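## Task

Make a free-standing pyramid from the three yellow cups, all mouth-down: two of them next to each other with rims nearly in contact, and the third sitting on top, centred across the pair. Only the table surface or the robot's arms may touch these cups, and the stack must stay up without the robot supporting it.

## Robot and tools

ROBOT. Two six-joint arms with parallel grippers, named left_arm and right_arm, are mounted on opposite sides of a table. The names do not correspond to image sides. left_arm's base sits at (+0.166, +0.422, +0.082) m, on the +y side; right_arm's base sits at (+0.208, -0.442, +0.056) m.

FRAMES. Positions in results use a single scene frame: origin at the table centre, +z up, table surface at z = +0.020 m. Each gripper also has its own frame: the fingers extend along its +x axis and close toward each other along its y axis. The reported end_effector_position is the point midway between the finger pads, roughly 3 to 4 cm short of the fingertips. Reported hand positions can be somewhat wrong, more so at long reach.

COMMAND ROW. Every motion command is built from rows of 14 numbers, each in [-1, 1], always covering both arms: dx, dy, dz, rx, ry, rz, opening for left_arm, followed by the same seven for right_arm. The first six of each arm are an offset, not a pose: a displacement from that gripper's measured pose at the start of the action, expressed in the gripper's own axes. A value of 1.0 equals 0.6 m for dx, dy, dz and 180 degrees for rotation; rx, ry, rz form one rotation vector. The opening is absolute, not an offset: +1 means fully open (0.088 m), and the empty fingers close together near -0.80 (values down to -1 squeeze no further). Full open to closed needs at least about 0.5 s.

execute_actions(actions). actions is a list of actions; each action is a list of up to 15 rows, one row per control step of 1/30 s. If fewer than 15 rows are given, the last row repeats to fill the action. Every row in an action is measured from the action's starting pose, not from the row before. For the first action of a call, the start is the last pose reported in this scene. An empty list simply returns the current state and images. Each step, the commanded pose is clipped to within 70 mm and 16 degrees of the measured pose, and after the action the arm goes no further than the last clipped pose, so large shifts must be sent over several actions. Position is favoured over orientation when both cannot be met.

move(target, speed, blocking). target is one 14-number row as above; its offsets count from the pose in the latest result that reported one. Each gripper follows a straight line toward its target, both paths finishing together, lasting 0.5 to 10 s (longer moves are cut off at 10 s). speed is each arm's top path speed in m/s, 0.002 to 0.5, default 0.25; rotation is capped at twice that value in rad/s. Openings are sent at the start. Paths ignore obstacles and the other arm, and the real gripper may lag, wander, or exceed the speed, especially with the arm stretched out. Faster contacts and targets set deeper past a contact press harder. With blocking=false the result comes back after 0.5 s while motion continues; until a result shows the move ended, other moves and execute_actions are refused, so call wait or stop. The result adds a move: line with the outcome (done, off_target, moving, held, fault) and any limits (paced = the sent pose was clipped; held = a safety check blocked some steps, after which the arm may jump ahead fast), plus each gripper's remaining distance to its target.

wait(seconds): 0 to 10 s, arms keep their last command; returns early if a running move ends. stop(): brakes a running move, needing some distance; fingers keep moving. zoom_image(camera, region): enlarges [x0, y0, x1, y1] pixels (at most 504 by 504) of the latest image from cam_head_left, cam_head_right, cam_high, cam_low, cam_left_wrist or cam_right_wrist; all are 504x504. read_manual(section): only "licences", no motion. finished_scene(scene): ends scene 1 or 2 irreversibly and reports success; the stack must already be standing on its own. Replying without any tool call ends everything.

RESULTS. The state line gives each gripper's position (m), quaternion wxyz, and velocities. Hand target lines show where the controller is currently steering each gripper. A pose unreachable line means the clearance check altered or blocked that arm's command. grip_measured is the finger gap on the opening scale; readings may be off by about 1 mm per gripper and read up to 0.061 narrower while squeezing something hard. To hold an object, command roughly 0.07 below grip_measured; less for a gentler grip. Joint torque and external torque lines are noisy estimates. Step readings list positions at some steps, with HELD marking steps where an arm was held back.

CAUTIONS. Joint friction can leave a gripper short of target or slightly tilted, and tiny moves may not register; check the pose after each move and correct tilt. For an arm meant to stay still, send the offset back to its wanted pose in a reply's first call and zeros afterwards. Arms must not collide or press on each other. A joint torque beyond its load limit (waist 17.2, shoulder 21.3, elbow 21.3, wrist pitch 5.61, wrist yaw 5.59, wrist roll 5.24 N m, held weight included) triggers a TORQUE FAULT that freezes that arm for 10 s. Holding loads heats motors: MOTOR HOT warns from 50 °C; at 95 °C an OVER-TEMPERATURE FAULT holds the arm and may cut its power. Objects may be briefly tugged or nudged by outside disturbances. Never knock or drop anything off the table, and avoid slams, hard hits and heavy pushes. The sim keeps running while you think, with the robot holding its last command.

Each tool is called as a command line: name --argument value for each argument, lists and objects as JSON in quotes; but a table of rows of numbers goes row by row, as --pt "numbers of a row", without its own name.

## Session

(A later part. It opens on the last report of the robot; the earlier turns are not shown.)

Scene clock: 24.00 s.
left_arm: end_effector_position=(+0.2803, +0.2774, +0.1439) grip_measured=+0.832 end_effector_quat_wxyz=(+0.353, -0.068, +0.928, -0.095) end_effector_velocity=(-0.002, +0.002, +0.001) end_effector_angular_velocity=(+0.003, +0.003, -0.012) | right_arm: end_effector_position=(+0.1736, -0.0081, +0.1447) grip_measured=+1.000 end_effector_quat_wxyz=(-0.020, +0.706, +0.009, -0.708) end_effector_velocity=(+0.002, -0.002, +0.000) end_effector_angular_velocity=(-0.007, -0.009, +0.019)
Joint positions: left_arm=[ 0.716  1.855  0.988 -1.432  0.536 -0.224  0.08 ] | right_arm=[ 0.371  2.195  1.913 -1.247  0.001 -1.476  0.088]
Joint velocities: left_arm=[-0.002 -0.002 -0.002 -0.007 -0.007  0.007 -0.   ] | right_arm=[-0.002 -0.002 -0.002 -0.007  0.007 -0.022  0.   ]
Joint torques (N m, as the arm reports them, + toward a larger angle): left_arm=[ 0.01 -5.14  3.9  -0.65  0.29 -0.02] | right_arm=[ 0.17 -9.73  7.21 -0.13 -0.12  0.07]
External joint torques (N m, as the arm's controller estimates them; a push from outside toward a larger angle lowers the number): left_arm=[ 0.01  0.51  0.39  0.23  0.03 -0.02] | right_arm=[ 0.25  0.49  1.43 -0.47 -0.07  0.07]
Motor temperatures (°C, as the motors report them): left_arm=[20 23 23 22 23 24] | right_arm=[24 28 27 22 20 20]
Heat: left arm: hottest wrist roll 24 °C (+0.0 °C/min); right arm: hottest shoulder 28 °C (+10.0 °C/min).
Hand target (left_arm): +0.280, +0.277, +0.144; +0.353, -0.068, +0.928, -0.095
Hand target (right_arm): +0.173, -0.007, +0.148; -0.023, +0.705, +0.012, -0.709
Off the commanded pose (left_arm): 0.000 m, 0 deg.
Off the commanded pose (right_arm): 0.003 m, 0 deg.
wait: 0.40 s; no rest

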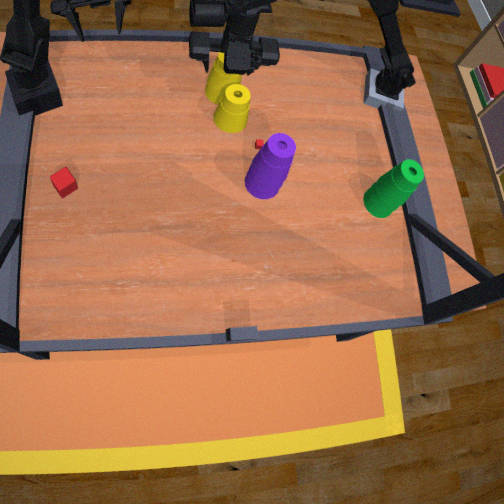

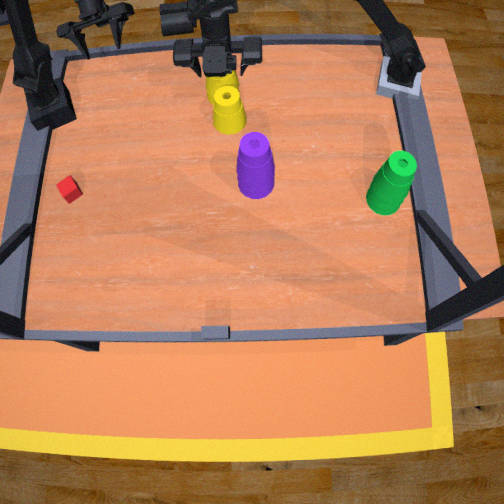

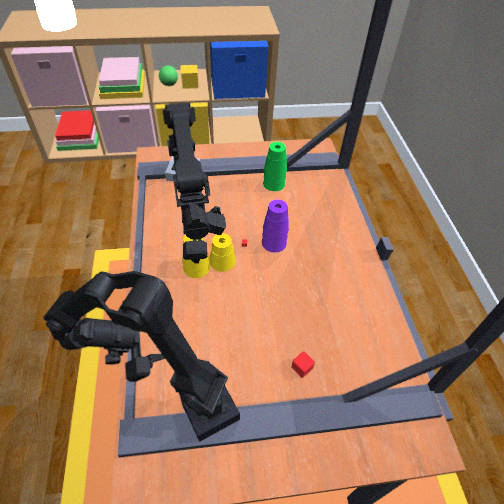

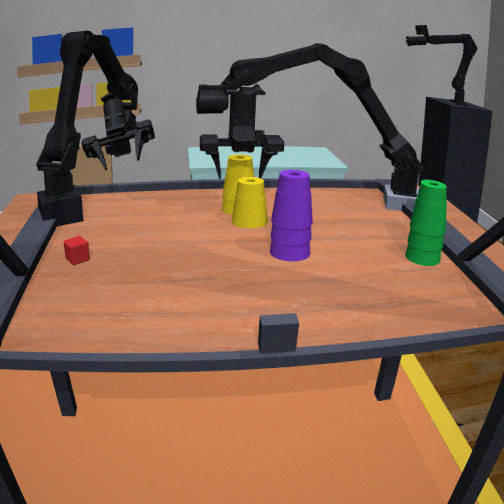

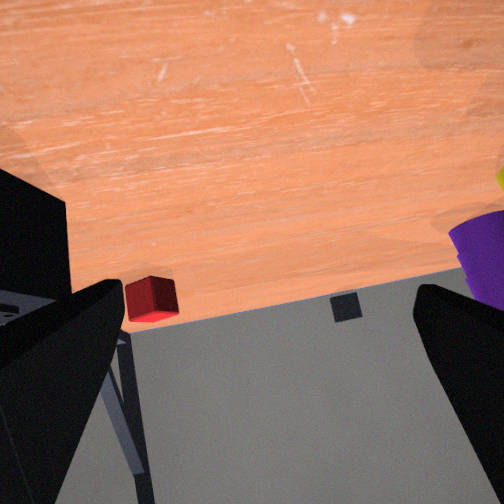

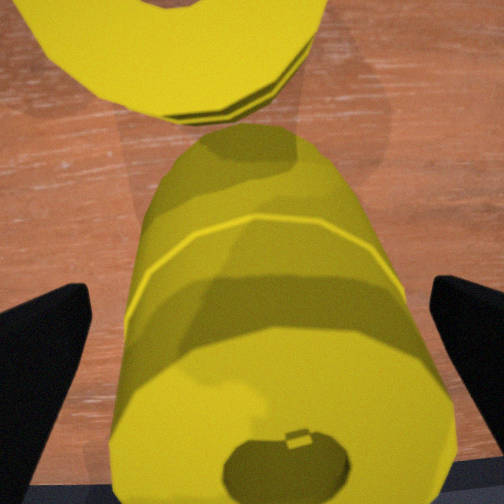

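zoom_image --camera "cam_right_wrist" --region '[140, 70, 320, 190]'

Region (140, 70, 320, 190) of cam_right_wrist's 504x504 image, scaled by 2.800, with more detail than that image has.

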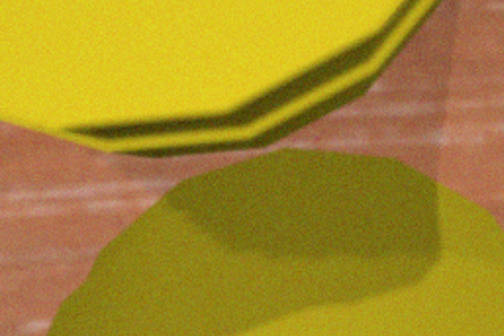

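execute_actions --actions '[[[0,0,0,0,0,0,0.83, 0,0,0,0,0,0,0.88],[0,0,0,0,0,0,0.83, 0,0,0,0,0,0,0.77],[0,0,0,0,0,0,0.83, 0,0,0,0,0,0,0.69],[0,0,0,0,0,0,0.83, 0,0,0,0,0,0,0.63],[0,0,0,0,0,0,0.83, 0,0,0,0,0,0,0.59],[0,0,0,0,0,0,0.83, 0,0,0,0,0,0,0.55],[0,0,0,0,0,0,0.83, 0,0,0,0,0,0,0.5],[0,0,0,0,0,0,0.83, 0,0,0,0,0,0,0.43],[0,0,0,0,0,0,0.83, -0.0027,-0.0003,0,0,0,-0.0001,0.43],[0,0,0,0,0,0,0.83, -0.0096,-0.0011,0.0001,0,0,-0.0004,0.43],[0,0,0,0,0,0,0.83, -0.019,-0.002,0.0002,0,-0.0001,-0.0007,0.43],[0,0,0,0,0,0,0.83, -0.0292,-0.0027,0.0002,0,-0.0001,-0.0012,0.43],[0,0,0,0,0,0,0.83, -0.0387,-0.0032,0.0003,0,-0.0002,-0.0015,0.43],[0,0,0,0,0,0,0.83, -0.0456,-0.0034,0.0003,0,-0.0002,-0.0018,0.43],[0,0,0,0,0,0,0.83, -0.0482,-0.0034,0.0003,0,-0.0002,-0.0019,0.43]]]'

Scene clock: 25.80 s.
left_arm: end_effector_position=(+0.2803, +0.2774, +0.1439) grip_measured=+0.832 end_effector_quat_wxyz=(+0.353, -0.068, +0.928, -0.095) end_effector_velocity=(-0.004, +0.000, +0.003) end_effector_angular_velocity=(-0.000, +0.021, -0.002) | right_arm: end_effector_position=(+0.1737, -0.0094, +0.1608) grip_measured=+0.515 end_effector_quat_wxyz=(-0.018, +0.706, +0.007, -0.708) end_effector_velocity=(-0.003, +0.033, +0.126) end_effector_angular_velocity=(+0.172, +0.021, +0.005)
Joint positions: left_arm=[ 0.716  1.855  0.988 -1.432  0.536 -0.224  0.08 ] | right_arm=[ 0.371  2.195  1.977 -1.318  0.001 -1.476  0.064]
Joint velocities: left_arm=[-0.002 -0.002 -0.002 -0.022  0.007  0.007 -0.   ] | right_arm=[-0.002 -0.007  0.481 -0.315 -0.007 -0.007  0.   ]
Joint torques (N m, as the arm reports them, + toward a larger angle): left_arm=[ 0.   -5.13  3.89 -0.64  0.28 -0.02] | right_arm=[ 0.09 -9.92  6.68 -0.17 -0.08  0.04]
External joint torques (N m, as the arm's controller estimates them; a push from outside toward a larger angle lowers the number): left_arm=[ 0.01  0.54  0.37  0.24  0.02 -0.03] | right_arm=[ 0.08  0.26  1.09 -0.5  -0.01  0.03]
Motor temperatures (°C, as the motors report them): left_arm=[20 23 23 22 23 24] | right_arm=[24 28 27 22 20 20]
Heat: left arm: hottest wrist roll 24 °C (+0.0 °C/min); right arm: hottest shoulder 28 °C (+9.3 °C/min).
Hand target (left_arm): +0.280, +0.277, +0.144; +0.353, -0.068, +0.928, -0.095
Hand target (right_arm): +0.173, -0.008, +0.173; -0.023, +0.706, +0.012, -0.708
Off the commanded pose (left_arm): 0.000 m, 0 deg.
Off the commanded pose (right_arm): 0.013 m, 1 deg.
Step readings (end_effector_position):
0: left_arm (+0.2803, +0.2774, +0.1439) | right_arm (+0.1736, -0.0081, +0.1447)
1: left_arm (+0.2803, +0.2774, +0.1439) | right_arm (+0.1736, -0.0081, +0.1447)
2: left_arm (+0.2803, +0.2774, +0.1439) | right_arm (+0.1736, -0.0081, +0.1447)
4: left_arm (+0.2803, +0.2774, +0.1439) | right_arm (+0.1736, -0.0081, +0.1447)
8: left_arm (+0.2803, +0.2774, +0.1439) | right_arm (+0.1736, -0.0081, +0.1447)
15: end_effector_position above

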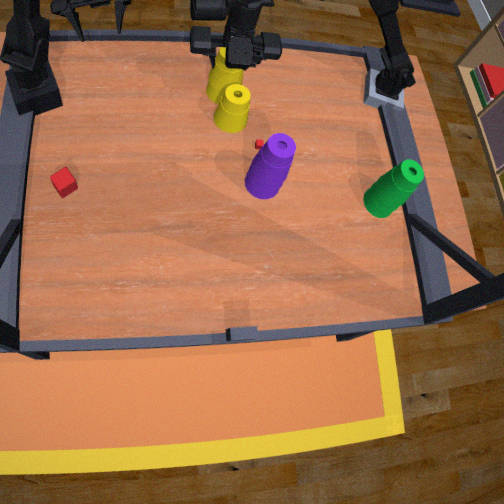

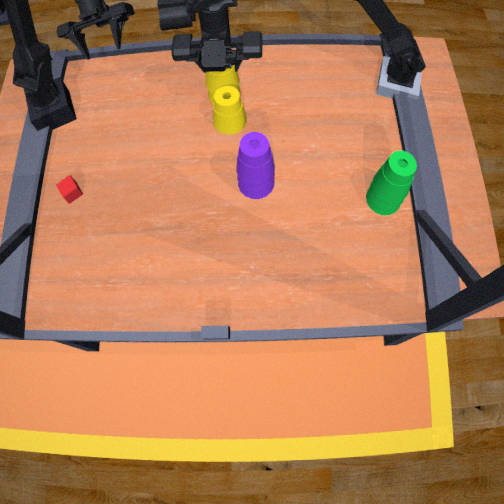

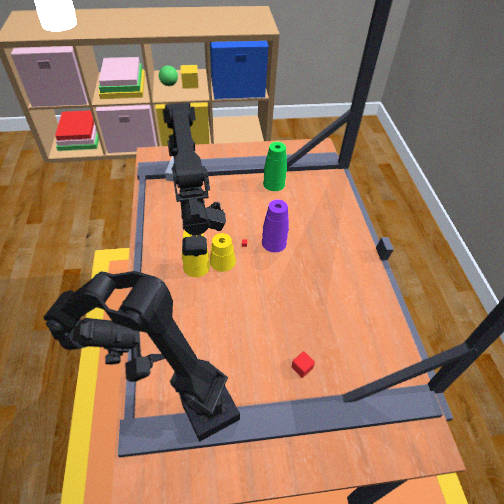

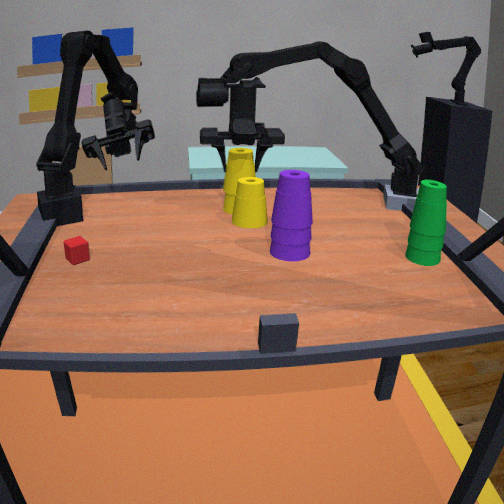

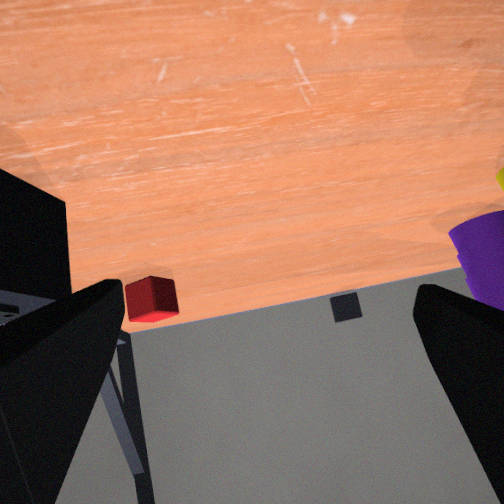

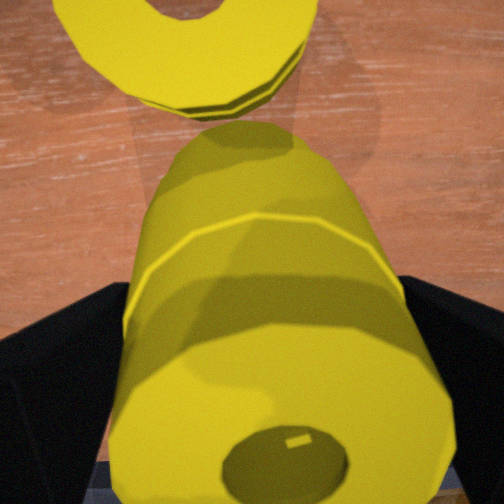

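execute_actions --actions '[]'

Scene clock: 28.57 s.
left_arm: end_effector_position=(+0.2803, +0.2774, +0.1439) grip_measured=+0.832 end_effector_quat_wxyz=(+0.353, -0.068, +0.928, -0.095) end_effector_velocity=(-0.001, +0.002, +0.000) end_effector_angular_velocity=(+0.027, +0.013, +0.012) | right_arm: end_effector_position=(+0.1736, -0.0085, +0.1697) grip_measured=+0.515 end_effector_quat_wxyz=(-0.020, +0.706, +0.009, -0.708) end_effector_velocity=(+0.000, -0.002, +0.000) end_effector_angular_velocity=(-0.008, +0.006, +0.005)
Joint positions: left_arm=[ 0.716  1.855  0.988 -1.432  0.536 -0.224  0.08 ] | right_arm=[ 0.371  2.195  2.011 -1.346  0.001 -1.476  0.064]
Joint velocities: left_arm=[ 0.002  0.002 -0.002 -0.007 -0.007 -0.022 -0.   ] | right_arm=[-0.002 -0.002 -0.002 -0.007 -0.007 -0.007 -0.   ]
Joint torques (N m, as the arm reports them, + toward a larger angle): left_arm=[-0.01 -5.13  3.9  -0.65  0.28 -0.02] | right_arm=[ 0.1  -9.89  7.12 -0.12 -0.07  0.04]
External joint torques (N m, as the arm's controller estimates them; a push from outside toward a larger angle lowers the number): left_arm=[-0.03  0.47  0.4   0.22  0.03 -0.02] | right_arm=[ 0.16  0.31  1.35 -0.47 -0.02  0.03]
Motor temperatures (°C, as the motors report them): left_arm=[20 23 24 22 23 24] | right_arm=[24 29 27 22 20 20]
Heat: left arm: hottest elbow 24 °C (+0.0 °C/min); right arm: hottest shoulder 29 °C (+10.5 °C/min).
Hand target (left_arm): +0.280, +0.277, +0.144; +0.353, -0.068, +0.928, -0.095
Hand target (right_arm): +0.173, -0.008, +0.173; -0.023, +0.706, +0.012, -0.708
Off the commanded pose (left_arm): 0.000 m, 0 deg.
Off the commanded pose (right_arm): 0.004 m, 0 deg.

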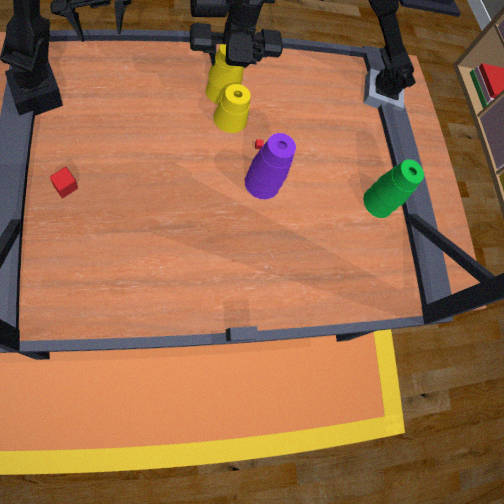

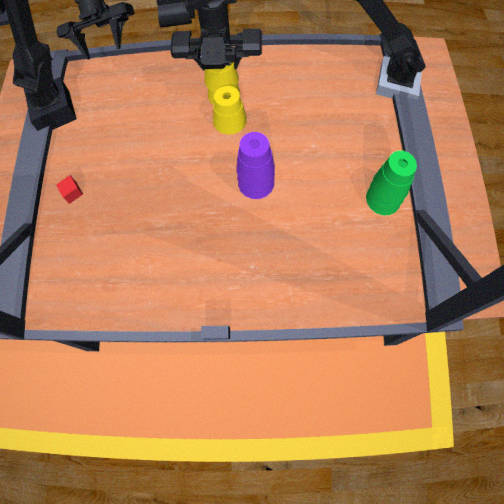

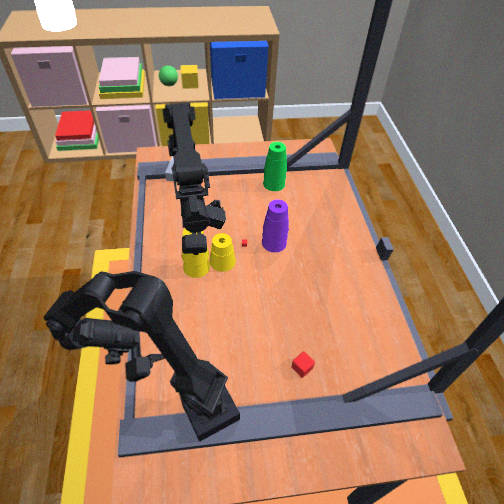

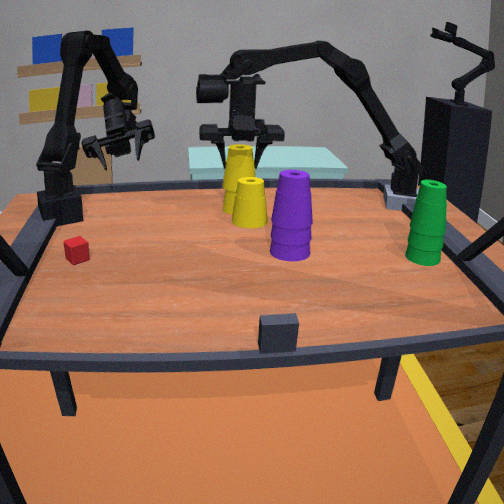

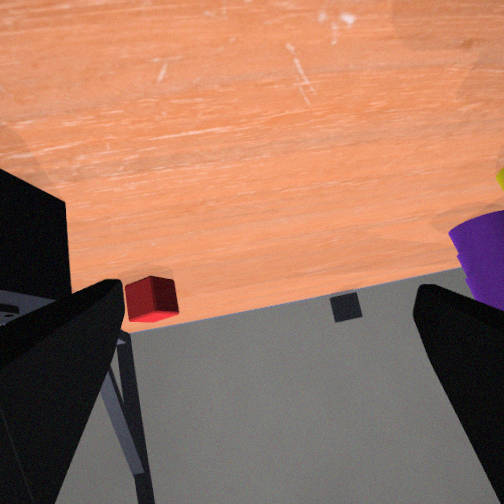

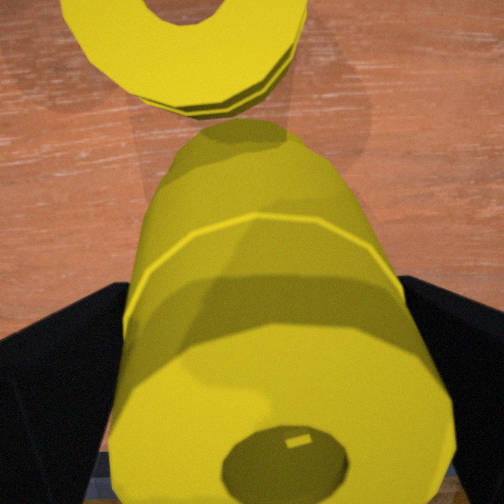

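zoom_image --camera "cam_low" --region '[190, 110, 310, 240]'

zoom_image --camera "cam_high" --region '[165, 200, 255, 290]'

Region (190, 110, 310, 240) of cam_low's 504x504 image, scaled by 3.877, with more detail than that image has; it fills the left 465 columns of this view, and the rest is white.

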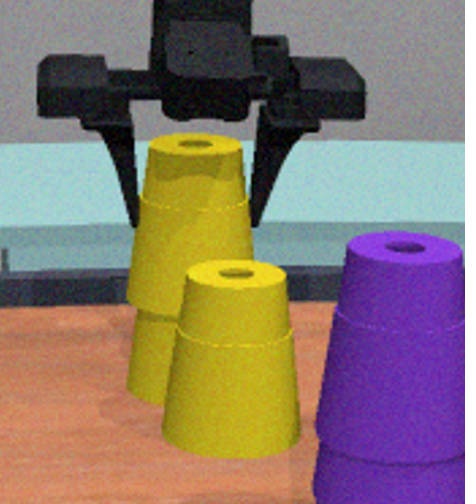

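Region (165, 200, 255, 290) of cam_high's 504x504 image, scaled by 5.600, with more detail than that image has.

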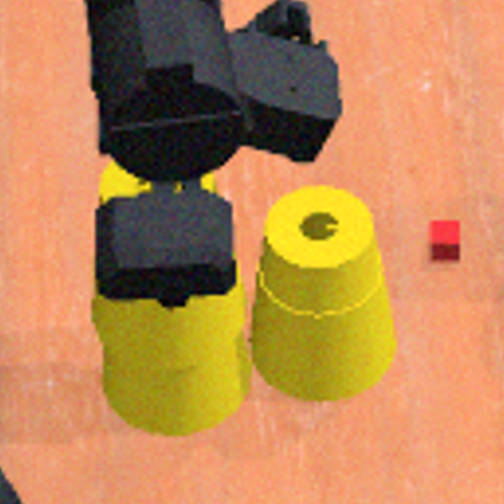

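execute_actions --actions '[[ [0,0,0,0,0,0,0.83, -0.00758,-0.00235,0.00022, 0,-0.00021,-0.00222, 0.43], [0,0,0,0,0,0,0.83, -0.01438,-0.00208,0.00019, 0,-0.00021,-0.00222, 0.43], [0,0,0,0,0,0,0.83, -0.02421,-0.00149,0.00012, 0,-0.00021,-0.00222, 0.43], [0,0,0,0,0,0,0.83, -0.03585,-0.00047,0.0, 0,-0.00021,-0.00222, 0.43], [0,0,0,0,0,0,0.83, -0.04805,0.00092,-0.00013, 0,-0.00021,-0.00222, 0.43], [0,0,0,0,0,0,0.83, -0.05962,0.00259,-0.00030, 0,-0.00021,-0.00222, 0.43], [0,0,0,0,0,0,0.83, -0.06931,0.00423,-0.00047, 0,-0.00021,-0.00222, 0.43], [0,0,0,0,0,0,0.83, -0.07600,0.00577,0.00219, -0.00124,-0.00026,-0.00222, 0.43], [0,0,0,0,0,0,0.83, -0.07849,0.00705,0.00947, -0.00452,-0.00040,-0.00221, 0.43], [0,0,0,0,0,0,0.83, -0.07851,0.00828,0.01983, -0.00916,-0.00059,-0.00219, 0.43], [0,0,0,0,0,0,0.83, -0.07853,0.00985,0.03169, -0.01447,-0.00080,-0.00218, 0.43], [0,0,0,0,0,0,0.83, -0.07857,0.01164,0.04350, -0.01979,-0.00102,-0.00216, 0.43], [0,0,0,0,0,0,0.83, -0.07860,0.01336,0.05381, -0.02443,-0.00121,-0.00215, 0.43], [0,0,0,0,0,0,0.83, -0.07863,0.01466,0.06105, -0.02771,-0.00135,-0.00214, 0.43], [0,0,0,0,0,0,0.83, -0.07864,0.01517,0.06380, -0.02895,-0.00140,-0.00213, 0.43] ]]'

Scene clock: 31.33 s.
left_arm: end_effector_position=(+0.2803, +0.2774, +0.1439) grip_measured=+0.832 end_effector_quat_wxyz=(+0.353, -0.068, +0.928, -0.095) end_effector_velocity=(-0.002, +0.004, -0.000) end_effector_angular_velocity=(+0.023, +0.000, -0.012) | right_arm: end_effector_position=(+0.1488, -0.0172, +0.2117) grip_measured=+0.515 end_effector_quat_wxyz=(+0.001, +0.705, +0.030, -0.708) end_effector_velocity=(-0.191, -0.044, +0.006) end_effector_angular_velocity=(-0.071, -0.003, +0.474)
Joint positions: left_arm=[ 0.716  1.855  0.988 -1.432  0.536 -0.224  0.08 ] | right_arm=[ 0.43   2.194  2.179 -1.514  0.001 -1.476  0.064]
Joint velocities: left_arm=[-0.002 -0.002 -0.002 -0.007 -0.022 -0.007  0.   ] | right_arm=[ 0.452 -0.002  0.022 -0.095 -0.007 -0.022 -0.   ]
Joint torques (N m, as the arm reports them, + toward a larger angle): left_arm=[-0.01 -5.15  3.88 -0.65  0.28 -0.01] | right_arm=[-0.03 -9.62  7.26 -0.19 -0.08  0.01]
External joint torques (N m, as the arm's controller estimates them; a push from outside toward a larger angle lowers the number): left_arm=[-0.02  0.5   0.36  0.23  0.03 -0.02] | right_arm=[ 0.19  0.38  1.51 -0.52 -0.02  0.  ]
Motor temperatures (°C, as the motors report them): left_arm=[20 23 24 22 23 24] | right_arm=[24 30 27 22 20 20]
Heat: left arm: hottest elbow 24 °C (+0.0 °C/min); right arm: hottest shoulder 30 °C (+11.5 °C/min).
Hand target (left_arm): +0.280, +0.277, +0.144; +0.353, -0.068, +0.928, -0.095
Hand target (right_arm): +0.135, -0.020, +0.216; +0.010, +0.704, +0.043, -0.708
Off the commanded pose (left_arm): 0.000 m, 0 deg.
Off the commanded pose (right_arm): 0.014 m, 2 deg.
Step readings (end_effector_position):
0: left_arm (+0.2803, +0.2774, +0.1439) | right_arm (+0.1736, -0.0085, +0.1697)
1: left_arm (+0.2803, +0.2774, +0.1439) | right_arm (+0.1736, -0.0086, +0.1702)
2: left_arm (+0.2803, +0.2774, +0.1439) | right_arm (+0.1736, -0.0089, +0.1713)
4: left_arm (+0.2803, +0.2774, +0.1439) | right_arm (+0.1737, -0.0105, +0.1765)
8: left_arm (+0.2803, +0.2774, +0.1439) | right_arm (+0.1739, -0.0125, +0.1966)
15: end_effector_position above

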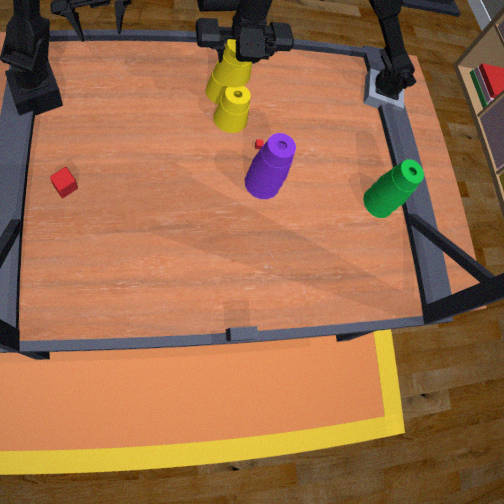

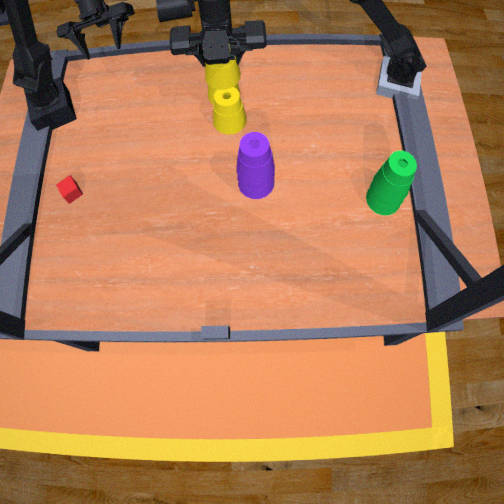

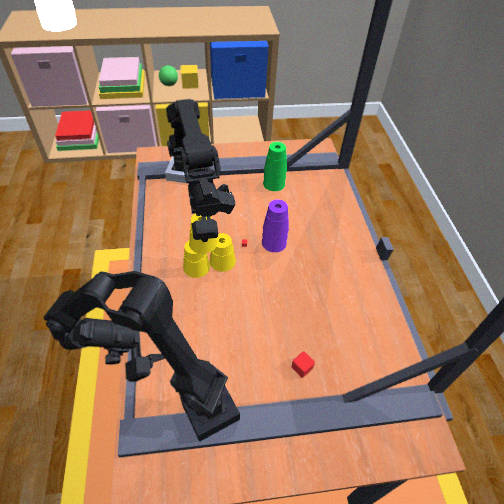

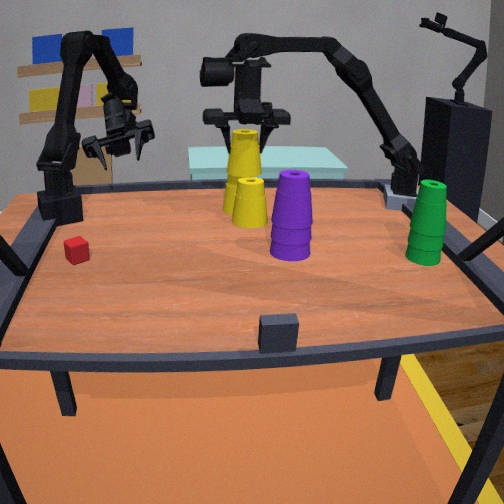

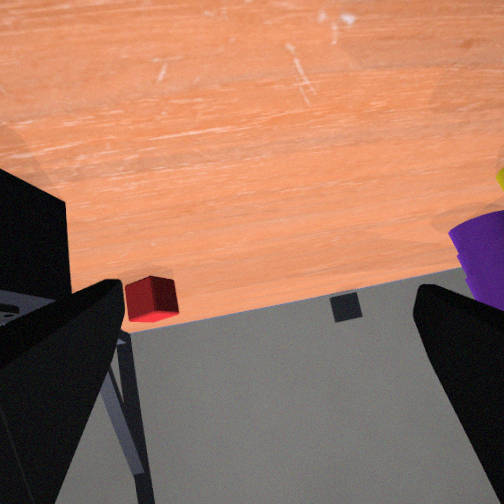

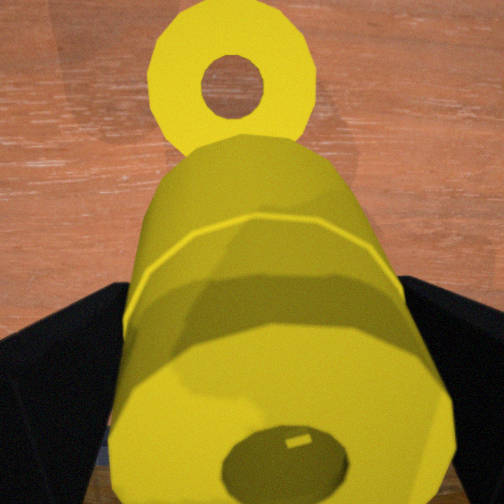

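execute_actions --actions '[]'

zoom_image --camera "cam_high" --region '[165, 195, 255, 285]'

zoom_image --camera "cam_low" --region '[190, 100, 310, 240]'

Scene clock: 31.93 s.
left_arm: end_effector_position=(+0.2803, +0.2774, +0.1439) grip_measured=+0.832 end_effector_quat_wxyz=(+0.353, -0.068, +0.928, -0.095) end_effector_velocity=(-0.005, -0.000, +0.003) end_effector_angular_velocity=(+0.011, +0.023, +0.002) | right_arm: end_effector_position=(+0.1343, -0.0201, +0.2127) grip_measured=+0.515 end_effector_quat_wxyz=(+0.014, +0.705, +0.041, -0.708) end_effector_velocity=(-0.002, -0.002, +0.000) end_effector_angular_velocity=(-0.011, +0.020, +0.006)
Joint positions: left_arm=[ 0.716  1.855  0.988 -1.432  0.536 -0.224  0.08 ] | right_arm=[ 0.464  2.194  2.183 -1.52   0.    -1.476  0.064]
Joint velocities: left_arm=[-0.007 -0.002 -0.002 -0.022  0.007 -0.007 -0.   ] | right_arm=[-0.002 -0.002 -0.002 -0.007 -0.022 -0.007 -0.   ]
Joint torques (N m, as the arm reports them, + toward a larger angle): left_arm=[-0.01 -5.12  3.88 -0.65  0.29 -0.01] | right_arm=[-0.19 -9.71  7.05 -0.13 -0.07  0.01]
External joint torques (N m, as the arm's controller estimates them; a push from outside toward a larger angle lowers the number): left_arm=[ 0.02  0.52  0.37  0.24  0.03 -0.02] | right_arm=[-0.2   0.3   1.44 -0.48  0.    0.01]
Motor temperatures (°C, as the motors report them): left_arm=[20 23 24 22 23 24] | right_arm=[24 30 27 22 20 20]
Heat: left arm: hottest elbow 24 °C (+0.0 °C/min); right arm: hottest shoulder 30 °C (+11.3 °C/min).
Hand target (left_arm): +0.280, +0.277, +0.144; +0.353, -0.068, +0.928, -0.095
Hand target (right_arm): +0.135, -0.020, +0.216; +0.010, +0.704, +0.043, -0.708
Off the commanded pose (left_arm): 0.000 m, 0 deg.
Off the commanded pose (right_arm): 0.004 m, 1 deg.

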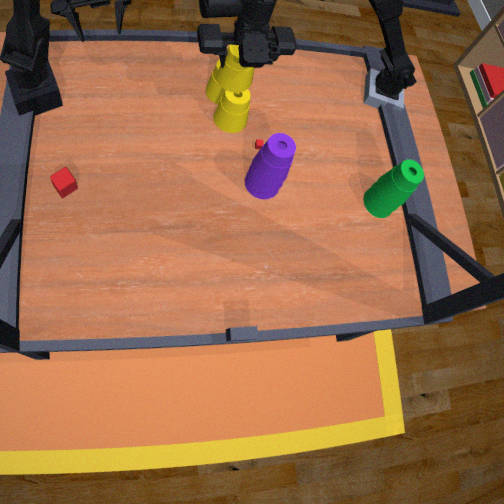

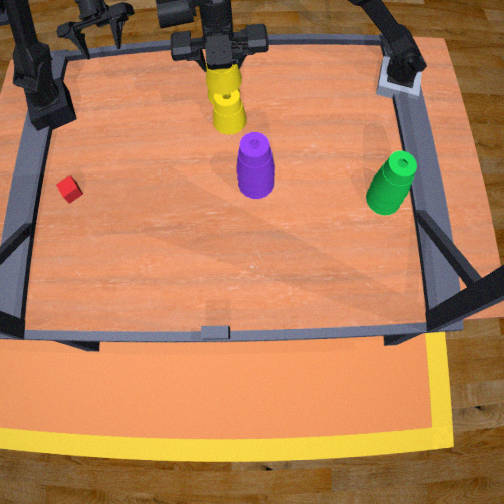

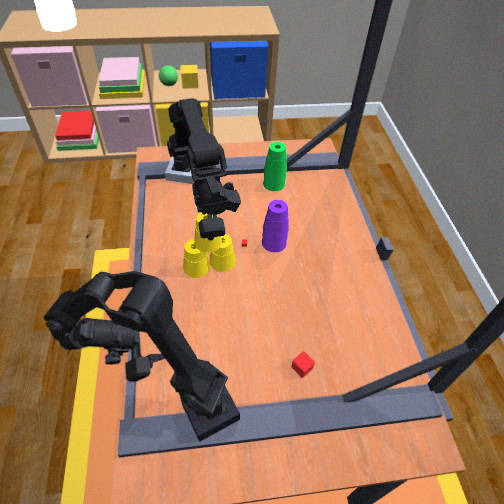

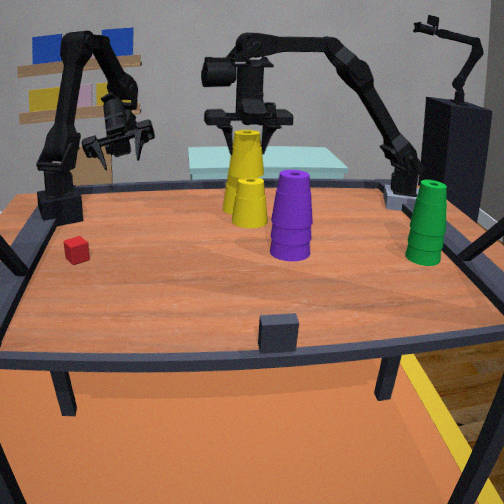

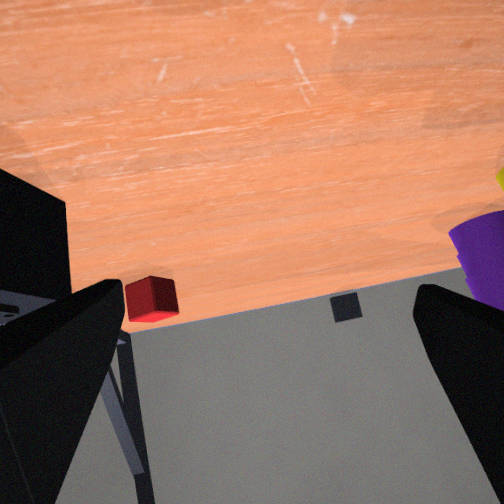

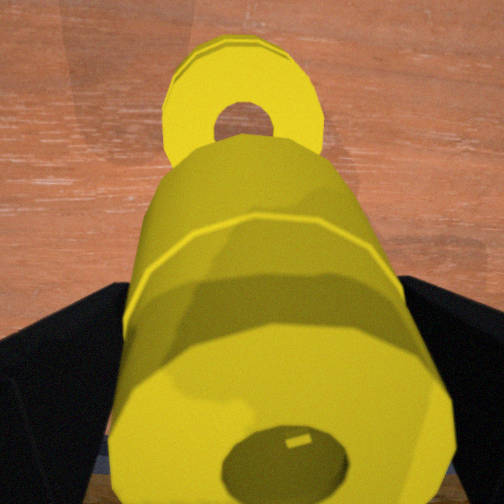

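Region (165, 195, 255, 285) of cam_high's 504x504 image, scaled by 5.600, with more detail than that image has.

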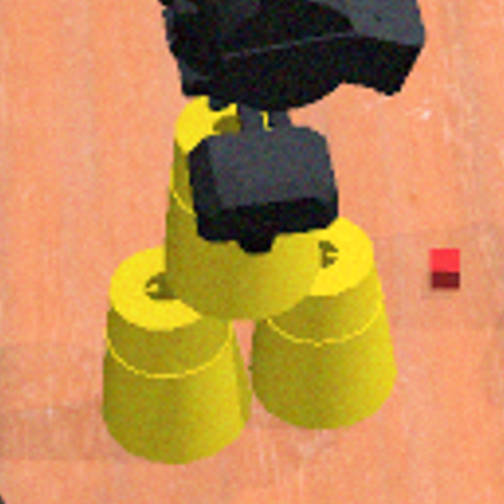

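Region (190, 100, 310, 240) of cam_low's 504x504 image, scaled by 3.600, with more detail than that image has; it fills the left 432 columns of this view, and the rest is white.

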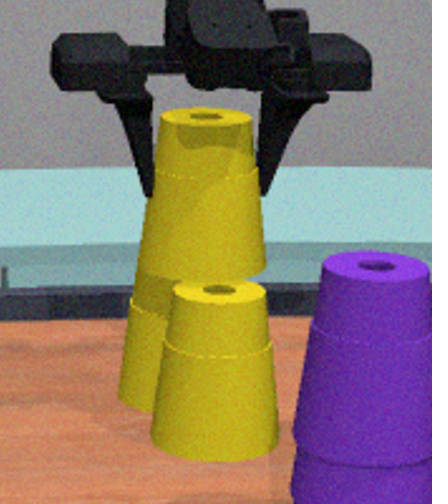

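zoom_image --camera "cam_right_wrist" --region '[110, 20, 410, 320]'

zoom_image --camera "cam_head_right" --region '[170, 30, 280, 140]'

zoom_image --camera "cam_head_left" --region '[180, 30, 290, 140]'

Region (110, 20, 410, 320) of cam_right_wrist's 504x504 image, scaled by 1.680, with more detail than that image has.

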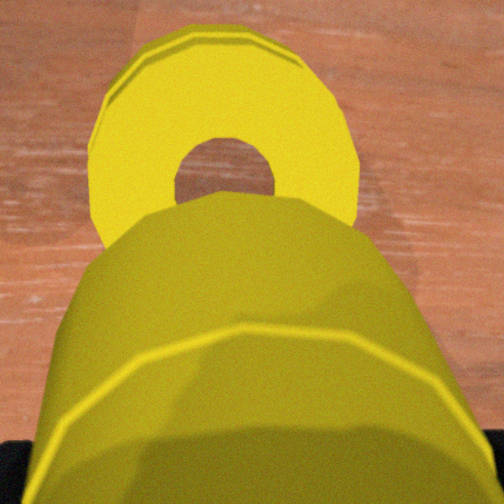

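Region (170, 30, 280, 140) of cam_head_right's 504x504 image, scaled by 4.582, with more detail than that image has.

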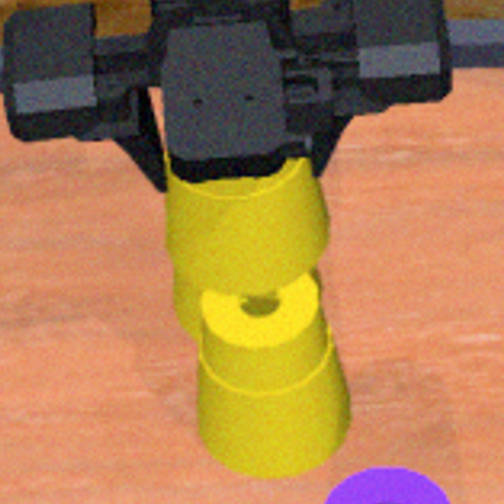

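Region (180, 30, 290, 140) of cam_head_left's 504x504 image, scaled by 4.582, with more detail than that image has.

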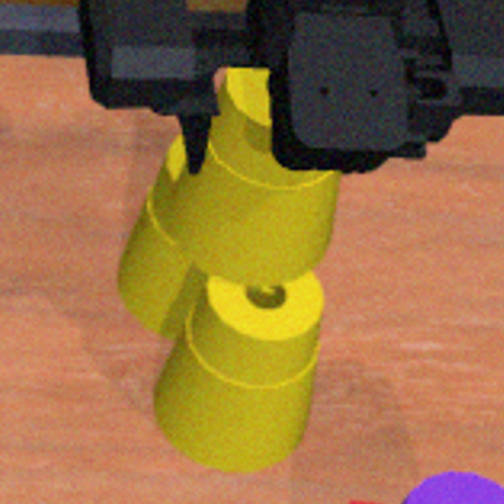

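execute_actions --actions '[[ [0,0,0,0,0,0,0.83, -0.00165,-0.00042,0.00004, 0,-0.00006,-0.00063, 0.43], [0,0,0,0,0,0,0.83, 0.00165,0.00042,-0.00004, 0,0.00006,0.00063, 0.43], [0,0,0,0,0,0,0.83, 0.00372,0.00076,-0.00007, 0,0.00012,0.00127, 0.43], [0,0,0,0,0,0,0.83, 0.00417,0.00075,-0.00007, 0,0.00013,0.00133, 0.43], [0,0,0,0,0,0,0.83, 0.00533,0.00064,-0.00006, 0,0.00014,0.00143, 0.43], [0,0,0,0,0,0,0.83, 0.00704,0.00053,-0.00005, 0,0.00015,0.00158, 0.43], [0,0,0,0,0,0,0.83, 0.00906,0.00041,-0.00004, 0,0.00017,0.00177, 0.43], [0,0,0,0,0,0,0.83, 0.01121,0.00033,-0.00003, 0,0.00019,0.00203, 0.43], [0,0,0,0,0,0,0.83, 0.01325,0.00023,-0.00002, 0,0.00021,0.00222, 0.43], [0,0,0,0,0,0,0.83, 0.01496,0.00014,-0.00001, 0,0.00023,0.00238, 0.43], [0,0,0,0,0,0,0.83, 0.01613,0.00008,-0.00001, 0,0.00024,0.00247, 0.43], [0,0,0,0,0,0,0.83, 0.01658,0.00008,-0.00001, 0,0.00024,0.00254, 0.43] ]]'

Scene clock: 34.67 s.
left_arm: end_effector_position=(+0.2803, +0.2774, +0.1439) grip_measured=+0.832 end_effector_quat_wxyz=(+0.353, -0.068, +0.928, -0.095) end_effector_velocity=(-0.002, +0.002, +0.001) end_effector_angular_velocity=(+0.014, +0.005, -0.003) | right_arm: end_effector_position=(+0.1341, -0.0186, +0.2066) grip_measured=+0.515 end_effector_quat_wxyz=(+0.013, +0.705, +0.041, -0.708) end_effector_velocity=(-0.001, +0.005, -0.003) end_effector_angular_velocity=(+0.020, +0.011, +0.005)
Joint positions: left_arm=[ 0.716  1.855  0.988 -1.432  0.536 -0.224  0.08 ] | right_arm=[ 0.464  2.194  2.158 -1.494  0.    -1.476  0.064]
Joint velocities: left_arm=[-0.002 -0.002 -0.002 -0.007 -0.007 -0.007 -0.   ] | right_arm=[-0.002 -0.002 -0.017  0.037 -0.007 -0.007 -0.   ]
Joint torques (N m, as the arm reports them, + toward a larger angle): left_arm=[ 0.01 -5.13  3.89 -0.65  0.28 -0.01] | right_arm=[-0.01 -9.05  4.64  0.37 -0.08  0.02]
External joint torques (N m, as the arm's controller estimates them; a push from outside toward a larger angle lowers the number): left_arm=[ 0.01  0.56  0.36  0.24  0.03 -0.02] | right_arm=[-0.02  0.88 -0.92  0.01 -0.02  0.01]
Motor temperatures (°C, as the motors report them): left_arm=[20 24 24 22 23 24] | right_arm=[24 31 28 22 20 20]
Heat: left arm: hottest shoulder 24 °C (+0.0 °C/min); right arm: hottest shoulder 31 °C (+12.1 °C/min).
Hand target (left_arm): +0.280, +0.277, +0.144; +0.353, -0.068, +0.928, -0.095
Hand target (right_arm): +0.134, -0.020, +0.203; +0.016, +0.705, +0.038, -0.708
Off the commanded pose (left_arm): 0.000 m, 0 deg.
Off the commanded pose (right_arm): 0.004 m, 1 deg.
Step readings (end_effector_position):
0: left_arm (+0.2803, +0.2774, +0.1439) | right_arm (+0.1343, -0.0201, +0.2127)
1: left_arm (+0.2803, +0.2774, +0.1439) | right_arm (+0.1343, -0.0201, +0.2127)
2: left_arm (+0.2803, +0.2774, +0.1439) | right_arm (+0.1343, -0.0201, +0.2127)
4: left_arm (+0.2803, +0.2774, +0.1439) | right_arm (+0.1343, -0.0201, +0.2127)
8: left_arm (+0.2803, +0.2774, +0.1439) | right_arm (+0.1342, -0.0193, +0.2108)
15: end_effector_position above

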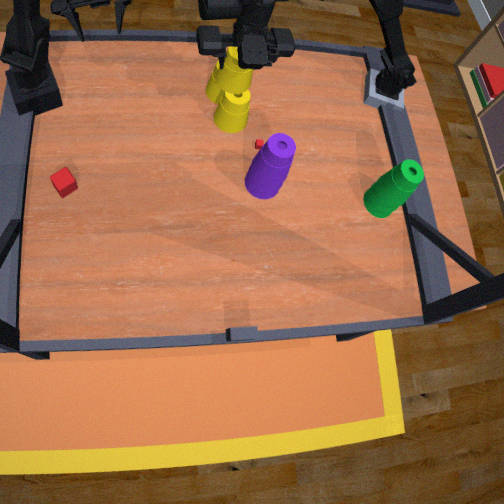

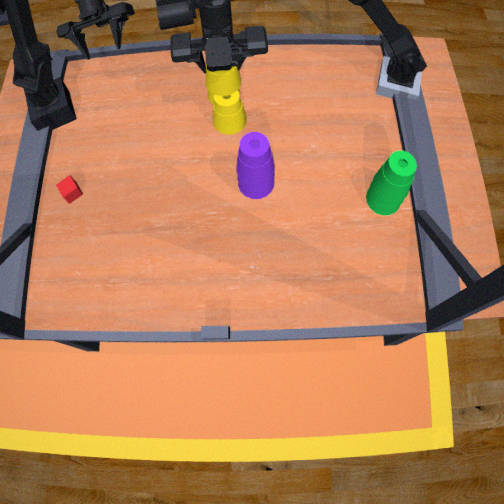

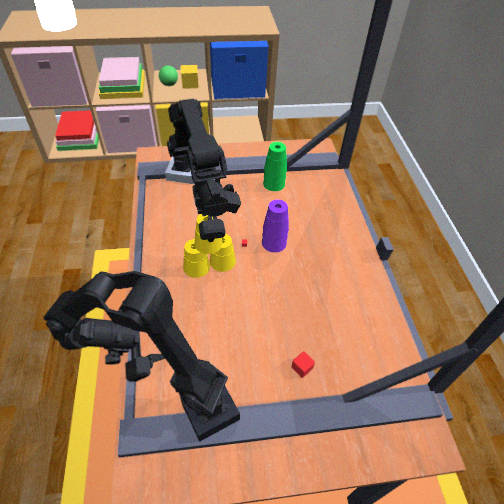

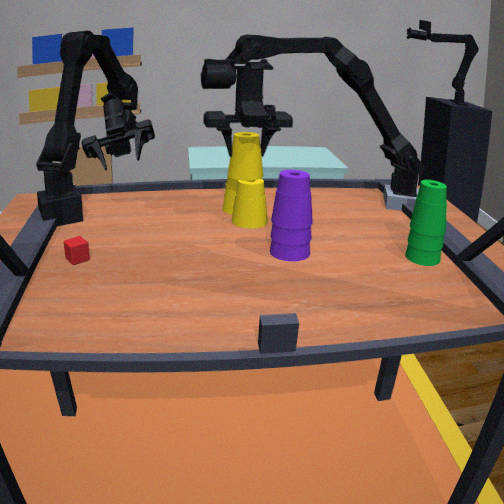

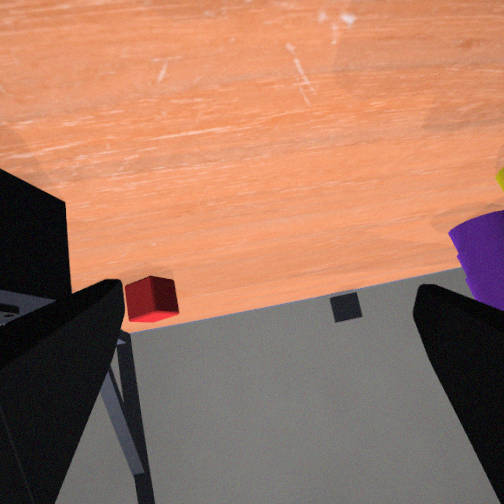

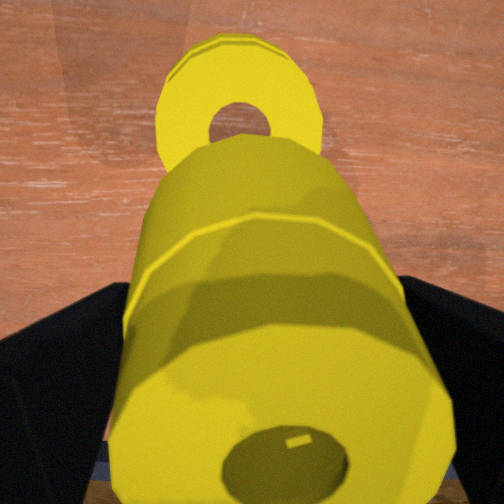

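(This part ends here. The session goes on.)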